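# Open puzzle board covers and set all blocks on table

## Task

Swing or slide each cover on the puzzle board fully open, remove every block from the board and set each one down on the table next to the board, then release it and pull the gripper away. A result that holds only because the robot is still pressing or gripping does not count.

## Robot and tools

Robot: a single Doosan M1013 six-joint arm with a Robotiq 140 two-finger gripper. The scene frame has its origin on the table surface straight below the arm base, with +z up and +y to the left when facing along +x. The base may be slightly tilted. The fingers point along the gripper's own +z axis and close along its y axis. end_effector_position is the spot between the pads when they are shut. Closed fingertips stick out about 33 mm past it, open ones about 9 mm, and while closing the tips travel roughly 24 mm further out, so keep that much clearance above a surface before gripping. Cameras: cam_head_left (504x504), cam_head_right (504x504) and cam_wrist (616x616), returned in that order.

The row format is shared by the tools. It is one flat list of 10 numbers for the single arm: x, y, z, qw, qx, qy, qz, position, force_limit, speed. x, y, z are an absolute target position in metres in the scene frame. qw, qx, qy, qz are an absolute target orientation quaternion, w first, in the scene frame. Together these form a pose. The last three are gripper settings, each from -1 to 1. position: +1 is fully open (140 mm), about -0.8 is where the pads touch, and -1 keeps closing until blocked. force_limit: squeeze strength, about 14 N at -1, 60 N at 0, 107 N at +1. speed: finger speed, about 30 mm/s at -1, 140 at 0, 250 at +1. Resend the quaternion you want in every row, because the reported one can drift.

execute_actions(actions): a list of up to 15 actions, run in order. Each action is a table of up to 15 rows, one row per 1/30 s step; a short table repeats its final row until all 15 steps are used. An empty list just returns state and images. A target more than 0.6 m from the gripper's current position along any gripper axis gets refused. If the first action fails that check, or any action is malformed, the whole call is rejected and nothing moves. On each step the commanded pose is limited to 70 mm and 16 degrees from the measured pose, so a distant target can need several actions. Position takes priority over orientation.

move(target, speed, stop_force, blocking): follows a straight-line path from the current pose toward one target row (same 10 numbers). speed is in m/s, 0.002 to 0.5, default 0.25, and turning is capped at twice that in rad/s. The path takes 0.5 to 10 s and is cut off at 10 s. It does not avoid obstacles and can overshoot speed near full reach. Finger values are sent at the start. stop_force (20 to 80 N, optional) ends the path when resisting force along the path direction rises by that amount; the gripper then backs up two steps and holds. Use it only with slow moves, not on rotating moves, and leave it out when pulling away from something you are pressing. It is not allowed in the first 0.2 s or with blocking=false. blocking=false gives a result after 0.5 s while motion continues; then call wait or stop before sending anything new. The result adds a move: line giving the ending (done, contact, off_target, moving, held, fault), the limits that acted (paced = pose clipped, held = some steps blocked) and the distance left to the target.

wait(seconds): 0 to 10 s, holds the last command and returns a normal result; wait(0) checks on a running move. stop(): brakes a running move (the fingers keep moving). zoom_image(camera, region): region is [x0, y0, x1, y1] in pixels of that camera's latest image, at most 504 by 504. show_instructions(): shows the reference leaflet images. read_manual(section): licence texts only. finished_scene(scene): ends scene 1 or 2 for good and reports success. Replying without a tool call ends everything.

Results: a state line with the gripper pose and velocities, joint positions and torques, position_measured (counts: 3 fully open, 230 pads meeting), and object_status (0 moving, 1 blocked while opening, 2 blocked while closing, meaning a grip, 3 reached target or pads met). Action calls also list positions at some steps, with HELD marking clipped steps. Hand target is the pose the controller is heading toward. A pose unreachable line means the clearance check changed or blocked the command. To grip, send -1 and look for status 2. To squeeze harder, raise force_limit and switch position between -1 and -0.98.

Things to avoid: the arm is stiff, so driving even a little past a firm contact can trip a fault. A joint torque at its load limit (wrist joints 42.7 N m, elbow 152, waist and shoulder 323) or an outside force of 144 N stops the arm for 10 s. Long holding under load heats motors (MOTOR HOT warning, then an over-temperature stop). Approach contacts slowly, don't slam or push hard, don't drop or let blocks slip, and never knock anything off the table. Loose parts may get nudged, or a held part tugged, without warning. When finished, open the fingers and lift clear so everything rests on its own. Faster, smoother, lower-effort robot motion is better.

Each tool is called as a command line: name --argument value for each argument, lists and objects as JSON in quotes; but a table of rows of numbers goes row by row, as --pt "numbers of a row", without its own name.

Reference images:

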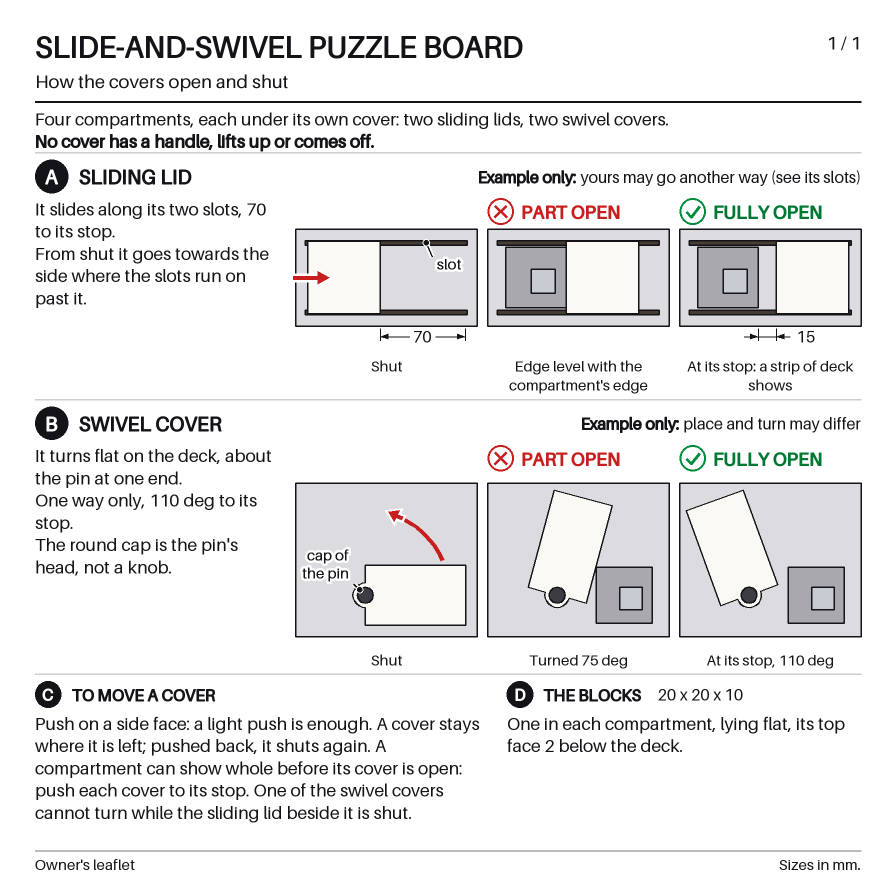

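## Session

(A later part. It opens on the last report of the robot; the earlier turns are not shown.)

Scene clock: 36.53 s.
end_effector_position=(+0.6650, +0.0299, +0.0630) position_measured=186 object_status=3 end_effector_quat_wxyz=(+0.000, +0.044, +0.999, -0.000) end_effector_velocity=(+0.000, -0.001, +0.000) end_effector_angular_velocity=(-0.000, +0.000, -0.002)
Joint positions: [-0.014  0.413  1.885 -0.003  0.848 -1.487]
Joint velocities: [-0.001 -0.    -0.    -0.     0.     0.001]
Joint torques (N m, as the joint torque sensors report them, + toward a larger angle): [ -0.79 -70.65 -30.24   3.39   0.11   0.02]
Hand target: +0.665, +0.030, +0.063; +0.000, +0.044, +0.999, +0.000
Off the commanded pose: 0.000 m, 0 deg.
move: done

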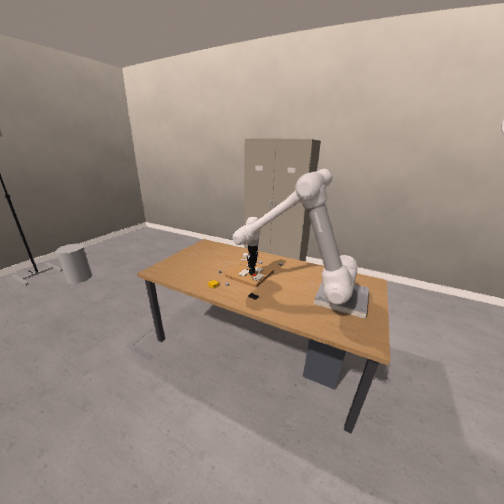

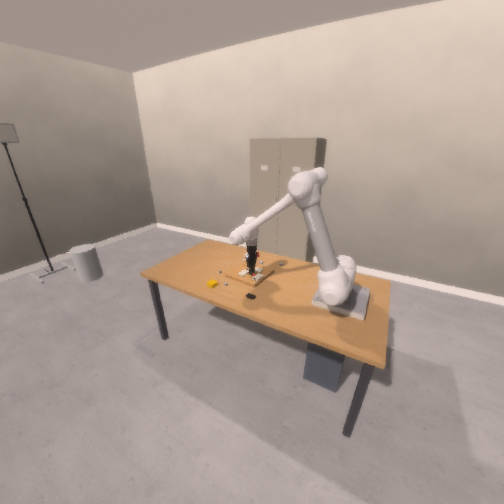

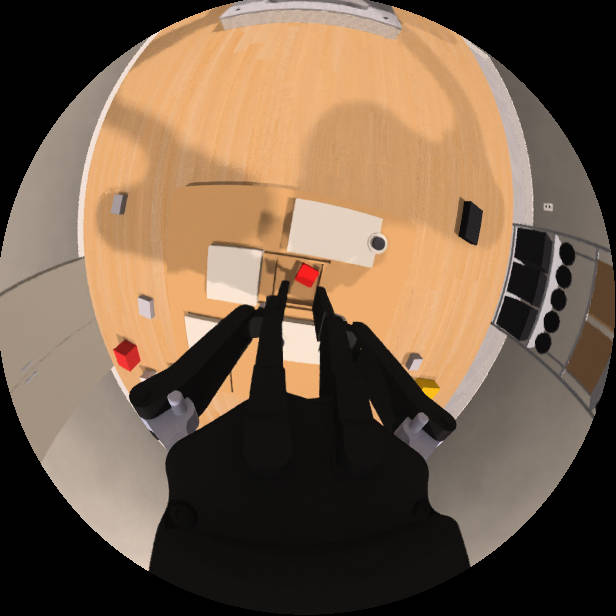

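move --target '[0.650,0.033,0.061,0,0.044,0.999,0,-1,0,0]' --speed 0.05

move --target '[0.650,0.033,0.05,0,0.044,0.999,0,-1,0,0]' --speed 0.005 --stop_force 20

move --target '[0.657,0.024,0.0549,0,0.0,1,0,-1,0,0]' --speed 0.015

move --target '[0.657,0.024,0.063,0,0.044,0.999,0,-1,0,0]' --speed 0.05

move --target '[0.657,0.025,0.063,0,0.044,0.999,0,-0.45,0,0]'

zoom_image --camera "cam_wrist" --region '[230,230,380,330]'

Scene clock: 37.53 s.
end_effector_position=(+0.6500, +0.0330, +0.0610) position_measured=233 object_status=3 end_effector_quat_wxyz=(+0.000, +0.044, +0.999, -0.000) end_effector_velocity=(-0.001, -0.000, -0.000) end_effector_angular_velocity=(-0.000, +0.001, -0.004)
Joint positions: [-0.009  0.396  1.916 -0.003  0.834 -1.482]
Joint velocities: [-0.001 -0.     0.001 -0.    -0.     0.003]
Joint torques (N m, as the joint torque sensors report them, + toward a larger angle): [  0.18 -68.13 -28.67   3.07   0.14   0.09]
Hand target: +0.650, +0.033, +0.061; -0.000, +0.044, +0.999, -0.000
Off the commanded pose: 0.000 m, 0 deg.
move: done

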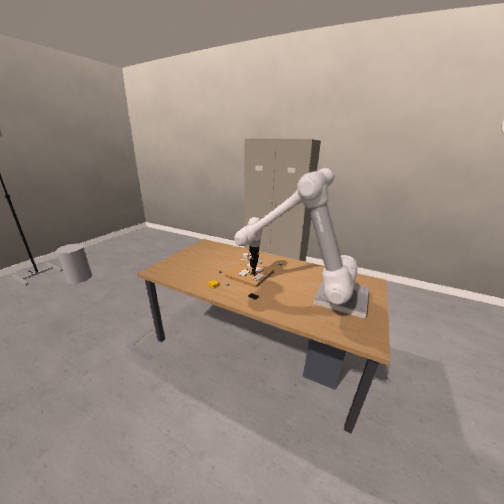

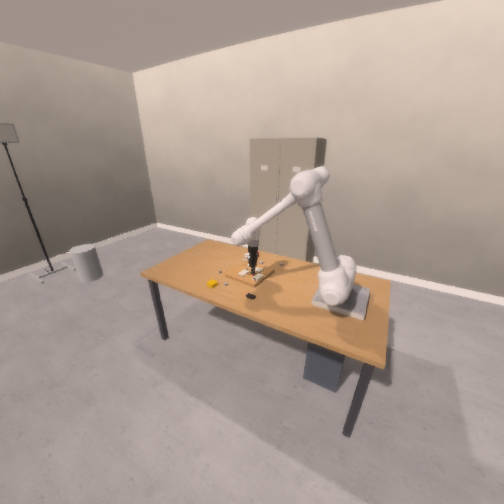

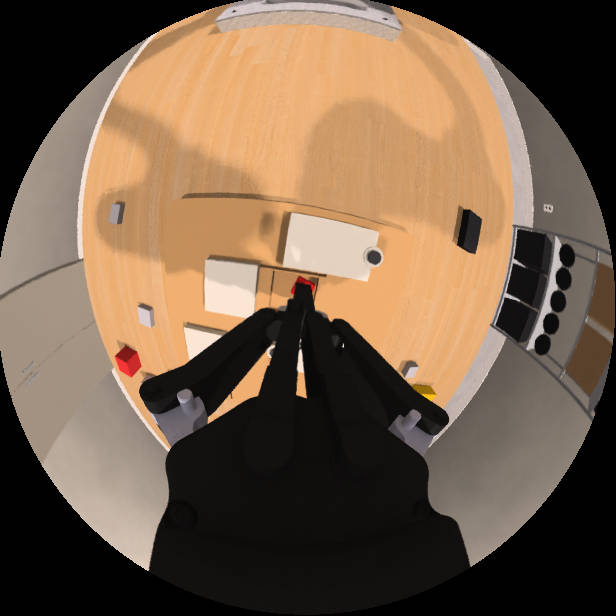

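Scene clock: 39.13 s.
end_effector_position=(+0.6499, +0.0330, +0.0546) position_measured=233 object_status=3 end_effector_quat_wxyz=(-0.000, +0.044, +0.999, +0.000) end_effector_velocity=(-0.001, +0.000, +0.000) end_effector_angular_velocity=(-0.000, +0.001, +0.000)
Joint positions: [-0.009  0.404  1.92  -0.003  0.822 -1.482]
Joint velocities: [ 0.    -0.001  0.    -0.     0.002  0.   ]
Joint torques (N m, as the joint torque sensors report them, + toward a larger angle): [ -1.87 -51.14 -19.77   3.27  -1.32   0.3 ]
Hand target: +0.650, +0.033, +0.055; +0.000, +0.044, +0.999, +0.000
Off the commanded pose: 0.005 m, 0 deg.
move: contact

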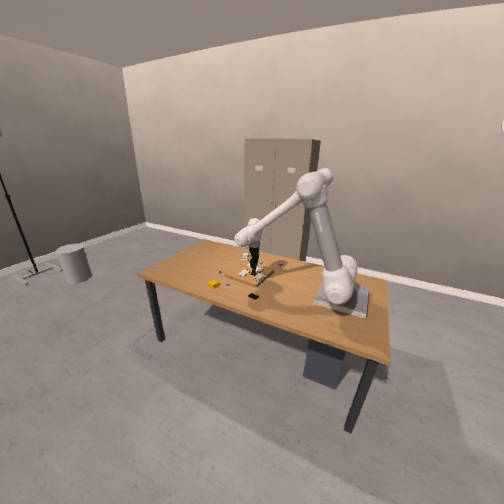

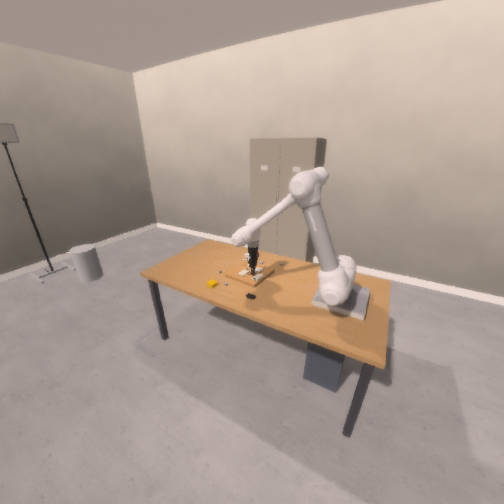

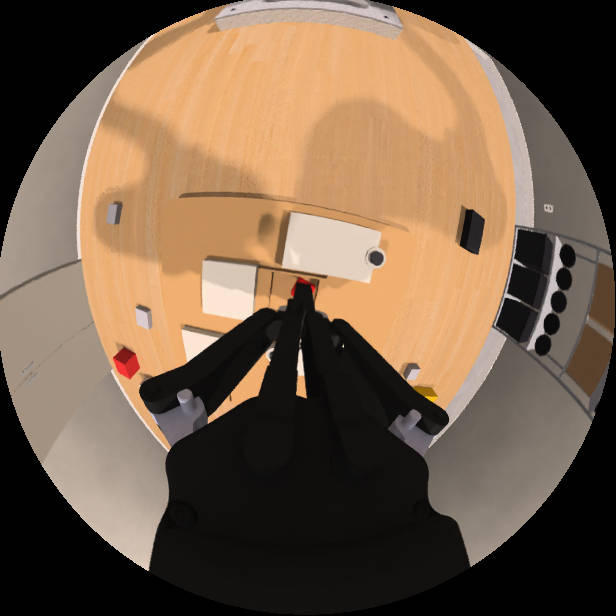

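Scene clock: 42.30 s.
end_effector_position=(+0.6570, +0.0240, +0.0549) position_measured=233 object_status=3 end_effector_quat_wxyz=(-0.000, -0.000, +1.000, +0.000) end_effector_velocity=(+0.000, +0.000, +0.000) end_effector_angular_velocity=(+0.000, -0.000, +0.001)
Joint positions: [-0.023  0.412  1.907 -0.003  0.828 -1.584]
Joint velocities: [ 0.     0.    -0.     0.    -0.    -0.001]
Joint torques (N m, as the joint torque sensors report them, + toward a larger angle): [ -4.77 -64.78 -25.86   2.77  -0.34  -0.11]
Hand target: +0.657, +0.024, +0.055; +0.000, -0.000, +1.000, +0.000
Off the commanded pose: 0.000 m, 0 deg.
move: done

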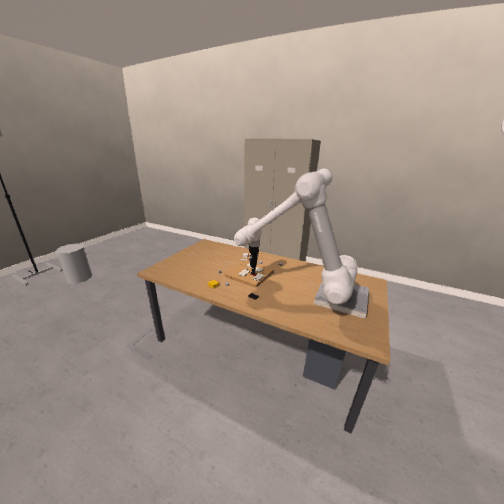

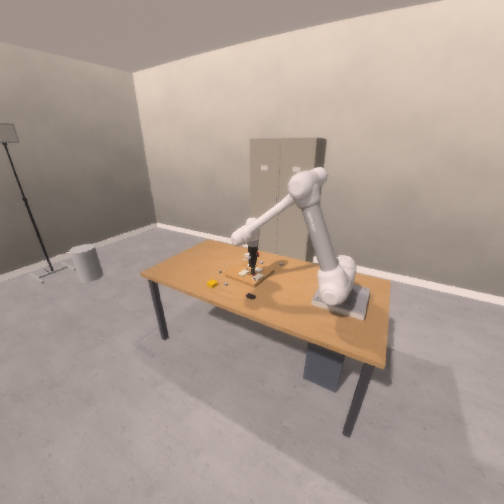

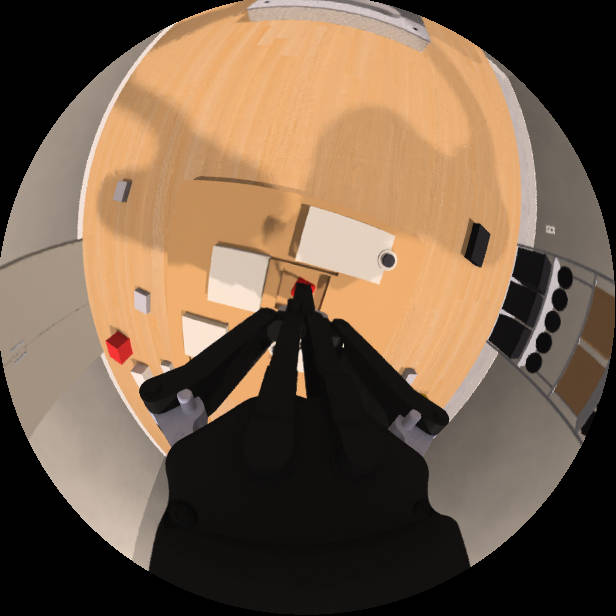

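Scene clock: 43.43 s.
end_effector_position=(+0.6570, +0.0240, +0.0630) position_measured=233 object_status=3 end_effector_quat_wxyz=(+0.000, +0.044, +0.999, +0.000) end_effector_velocity=(-0.000, +0.000, -0.000) end_effector_angular_velocity=(+0.000, +0.000, +0.001)
Joint positions: [-0.023  0.402  1.902 -0.003  0.842 -1.496]
Joint velocities: [ 0.    -0.     0.     0.     0.    -0.001]
Joint torques (N m, as the joint torque sensors report them, + toward a larger angle): [  0.07 -67.97 -29.17   3.24   0.16  -0.02]
Hand target: +0.657, +0.024, +0.063; -0.000, +0.044, +0.999, +0.000
Off the commanded pose: 0.000 m, 0 deg.
move: done

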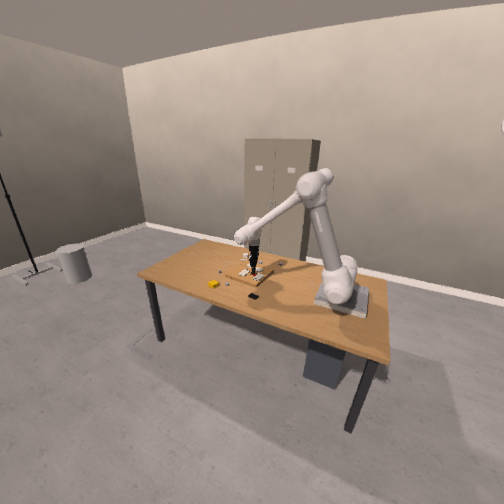

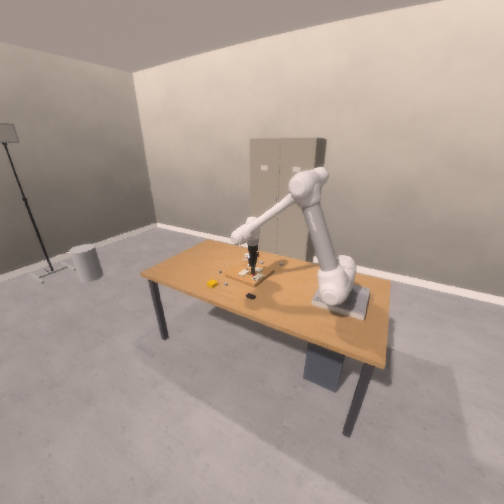

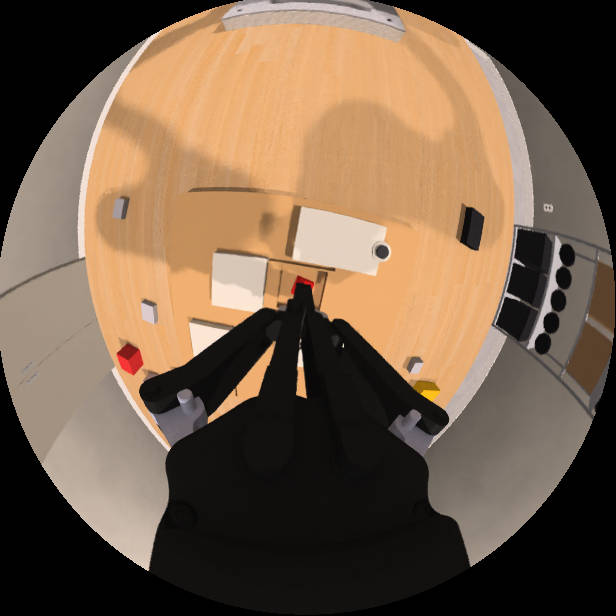

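Scene clock: 44.13 s.
end_effector_position=(+0.6570, +0.0250, +0.0630) position_measured=186 object_status=3 end_effector_quat_wxyz=(+0.000, +0.044, +0.999, +0.000) end_effector_velocity=(+0.000, +0.000, +0.000) end_effector_angular_velocity=(-0.000, -0.000, +0.001)
Joint positions: [-0.022  0.402  1.902 -0.003  0.842 -1.494]
Joint velocities: [ 0.    -0.    -0.001 -0.     0.    -0.001]
Joint torques (N m, as the joint torque sensors report them, + toward a larger angle): [ -3.66 -67.79 -29.64   3.36   0.56   0.32]
Hand target: +0.657, +0.025, +0.063; -0.000, +0.044, +0.999, -0.000
Off the commanded pose: 0.000 m, 0 deg.
move: done

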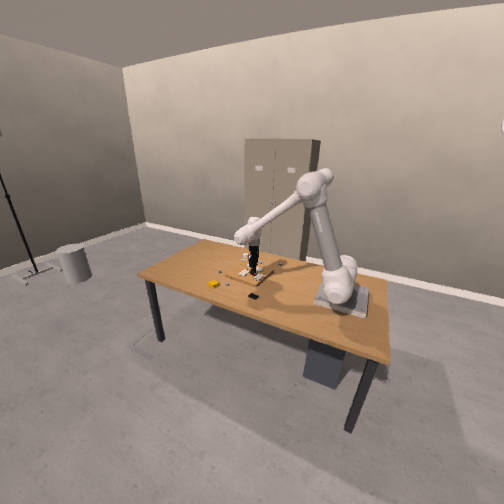

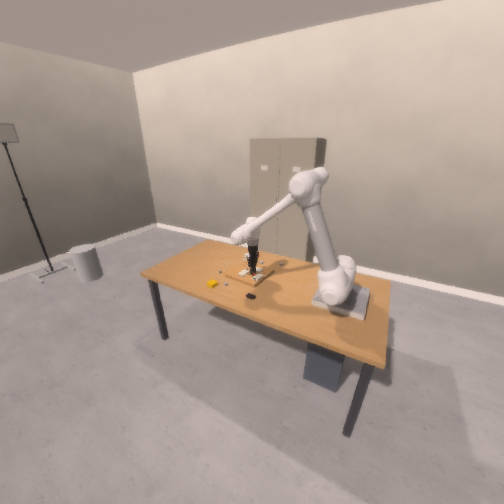

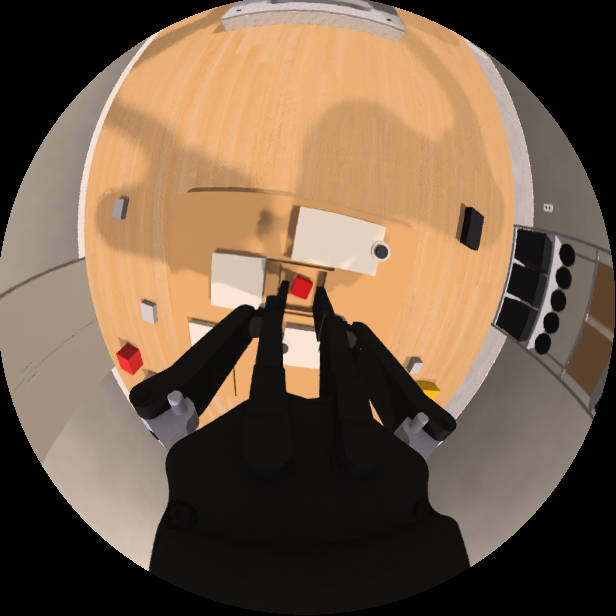

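Region (230, 230, 380, 330) of cam_wrist's 616x616 image, scaled by 3.360, with more detail than that image has.

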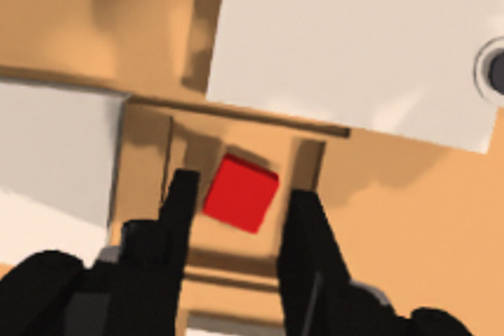

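move --target '[0.652,0.0245,0.0465,0,0.044,0.999,0,-0.48,0,0]' --speed 0.008 --stop_force 20

move --target '[0.652,0.0245,0.0465,0,0.044,0.999,0,-1,0,-0.5]' --speed 0.005 --stop_force 20

move --target '[0.652,0.0245,0.09,0,0.044,0.999,0,-1,0,-0.5]' --speed 0.1

move --target '[0.47,0.1,0.07,0,0.044,0.999,0,-1,0,-0.5]'

move --target '[0.47,0.1,0.03,0,0.044,0.999,0,-1,0,-0.5]' --speed 0.01 --stop_force 20

Scene clock: 46.77 s.
end_effector_position=(+0.6520, +0.0245, +0.0465) position_measured=190 object_status=3 end_effector_quat_wxyz=(-0.000, +0.044, +0.999, -0.000) end_effector_velocity=(+0.000, -0.000, +0.000) end_effector_angular_velocity=(-0.000, -0.001, -0.001)
Joint positions: [-0.022  0.415  1.921 -0.003  0.809 -1.495]
Joint velocities: [-0.001  0.    -0.    -0.    -0.     0.   ]
Joint torques (N m, as the joint torque sensors report them, + toward a larger angle): [ -1.11 -66.29 -27.86   3.23   0.     0.07]
Hand target: +0.652, +0.024, +0.046; +0.000, +0.044, +0.999, -0.000
Off the commanded pose: 0.000 m, 0 deg.
move: done

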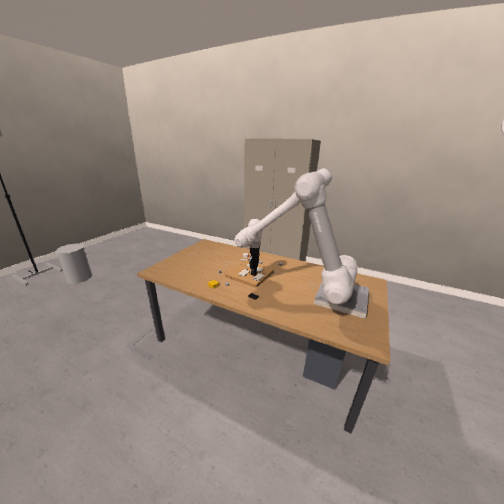

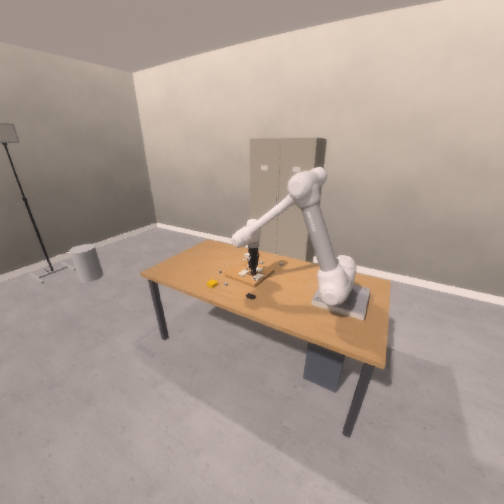

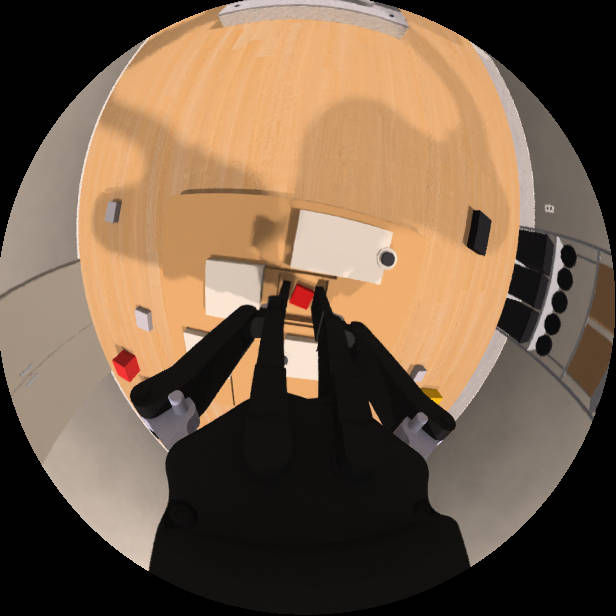

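Scene clock: 47.47 s.
end_effector_position=(+0.6520, +0.0245, +0.0465) position_measured=206 object_status=2 end_effector_quat_wxyz=(-0.000, +0.044, +0.999, -0.000) end_effector_velocity=(+0.000, -0.000, +0.000) end_effector_angular_velocity=(-0.000, -0.001, -0.000)
Joint positions: [-0.022  0.415  1.921 -0.003  0.809 -1.495]
Joint velocities: [ 0.     0.    -0.001 -0.001  0.     0.001]
Joint torques (N m, as the joint torque sensors report them, + toward a larger angle): [ -1.83 -58.83 -22.44   3.18  -0.15   0.36]
Hand target: +0.652, +0.025, +0.046; +0.000, +0.044, +0.999, -0.000
Off the commanded pose: 0.000 m, 0 deg.
move: done

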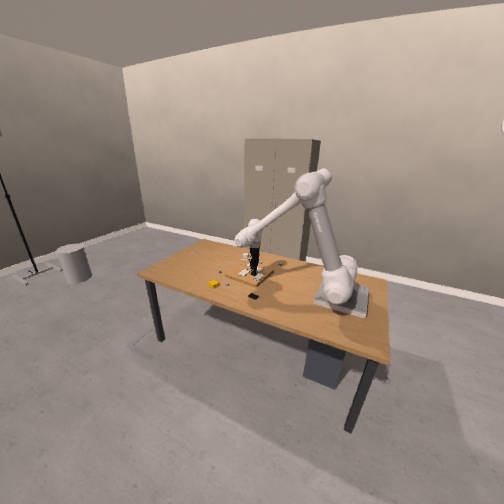

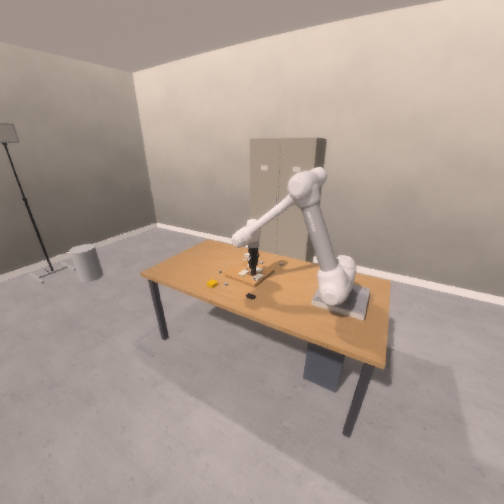

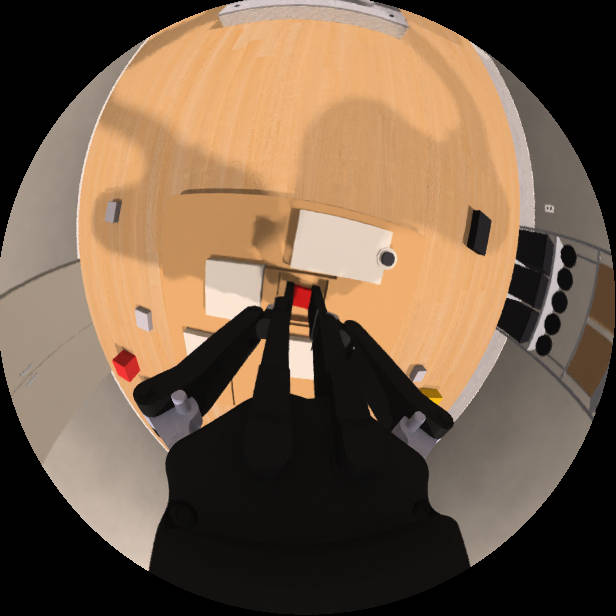

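Scene clock: 48.20 s.
end_effector_position=(+0.6520, +0.0244, +0.0900) position_measured=206 object_status=2 end_effector_quat_wxyz=(-0.000, +0.044, +0.999, +0.000) end_effector_velocity=(+0.000, -0.000, -0.000) end_effector_angular_velocity=(-0.000, -0.000, -0.000)
Joint positions: [-0.022  0.366  1.894 -0.003  0.886 -1.495]
Joint velocities: [ 0.  0. -0. -0. -0.  0.]
Joint torques (N m, as the joint torque sensors report them, + toward a larger angle): [ -1.72 -66.61 -29.24   3.49   0.06  -0.11]
Hand target: +0.652, +0.025, +0.090; -0.000, +0.044, +0.999, +0.000
Off the commanded pose: 0.000 m, 0 deg.
move: done

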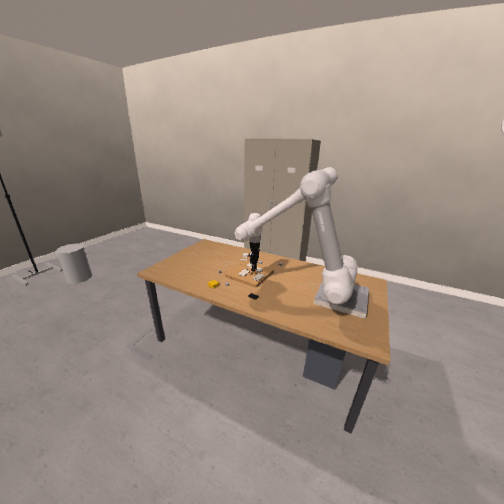

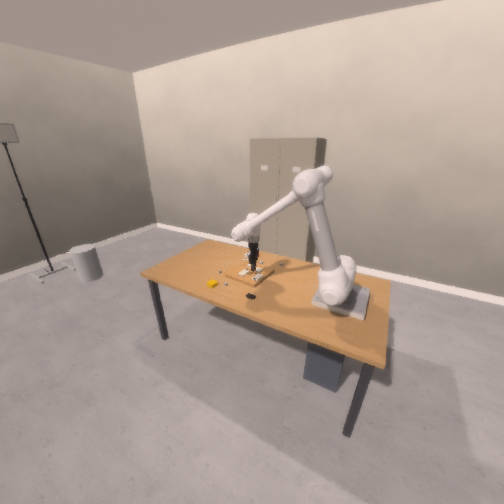

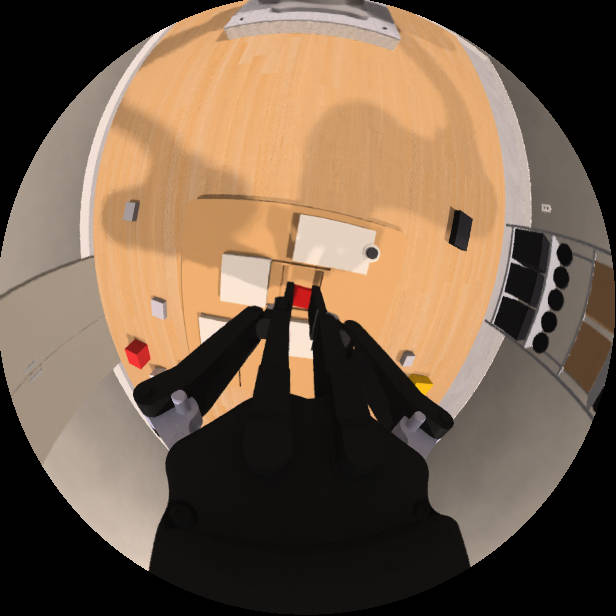

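Scene clock: 49.33 s.
end_effector_position=(+0.4700, +0.0999, +0.0702) position_measured=206 object_status=2 end_effector_quat_wxyz=(-0.000, +0.044, +0.999, -0.000) end_effector_velocity=(+0.000, -0.000, +0.000) end_effector_angular_velocity=(-0.000, -0.000, -0.000)
Joint positions: [ 0.13   0.16   2.229 -0.002  0.758 -1.342]
Joint velocities: [-0.    -0.001 -0.    -0.     0.     0.   ]
Joint torques (N m, as the joint torque sensors report them, + toward a larger angle): [ -3.57 -41.97 -27.04   3.01   0.19   0.18]
Hand target: +0.470, +0.100, +0.070; -0.000, +0.044, +0.999, -0.000
Off the commanded pose: 0.000 m, 0 deg.
move: done

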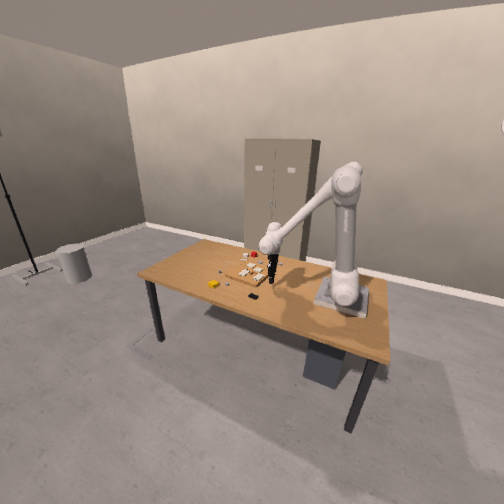

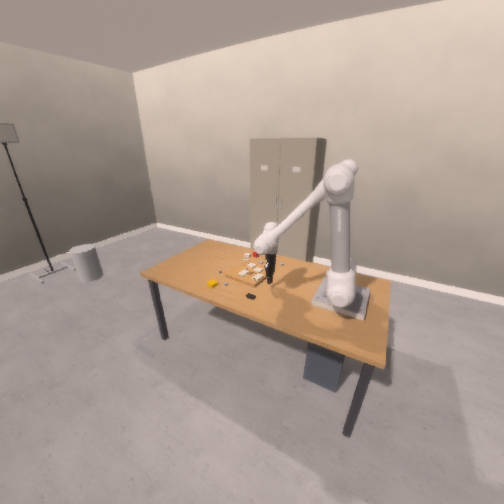

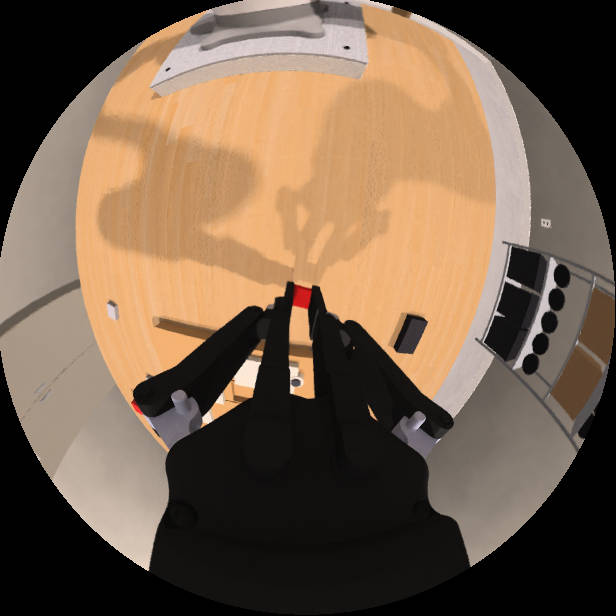

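Scene clock: 53.23 s.
end_effector_position=(+0.4699, +0.1000, +0.0342) position_measured=206 object_status=2 end_effector_quat_wxyz=(-0.000, +0.044, +0.999, -0.000) end_effector_velocity=(+0.001, +0.000, +0.001) end_effector_angular_velocity=(-0.000, -0.001, -0.000)
Joint positions: [ 0.131  0.216  2.254 -0.002  0.677 -1.342]
Joint velocities: [ 0.    -0.001 -0.002 -0.001  0.002  0.001]
Joint torques (N m, as the joint torque sensors report them, + toward a larger angle): [ -3.52 -34.17 -12.69   2.68  -0.45   0.45]
Hand target: +0.470, +0.100, +0.034; +0.000, +0.044, +0.999, -0.000
Off the commanded pose: 0.004 m, 0 deg.
move: contact

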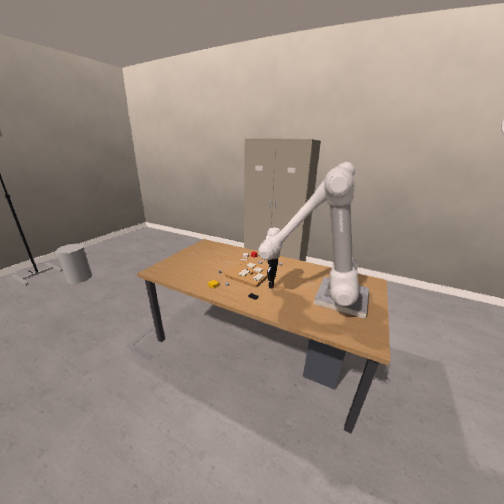

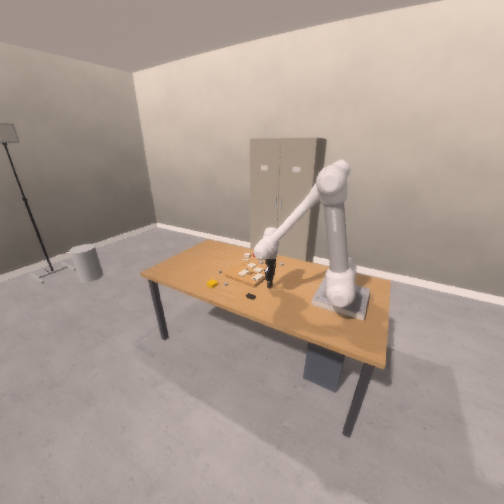

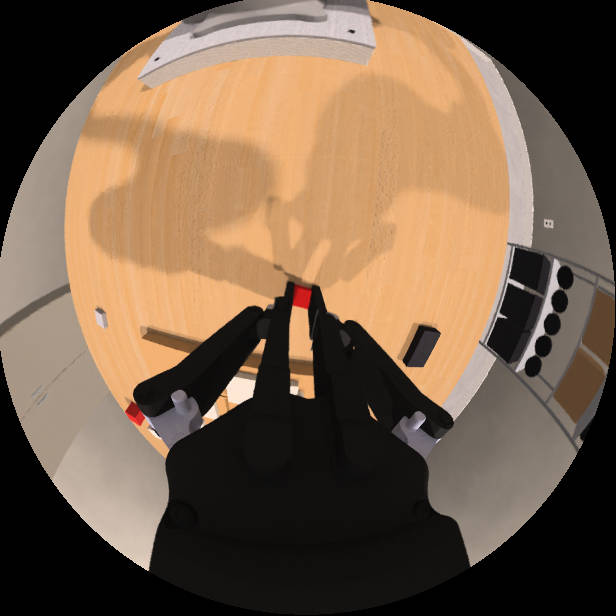

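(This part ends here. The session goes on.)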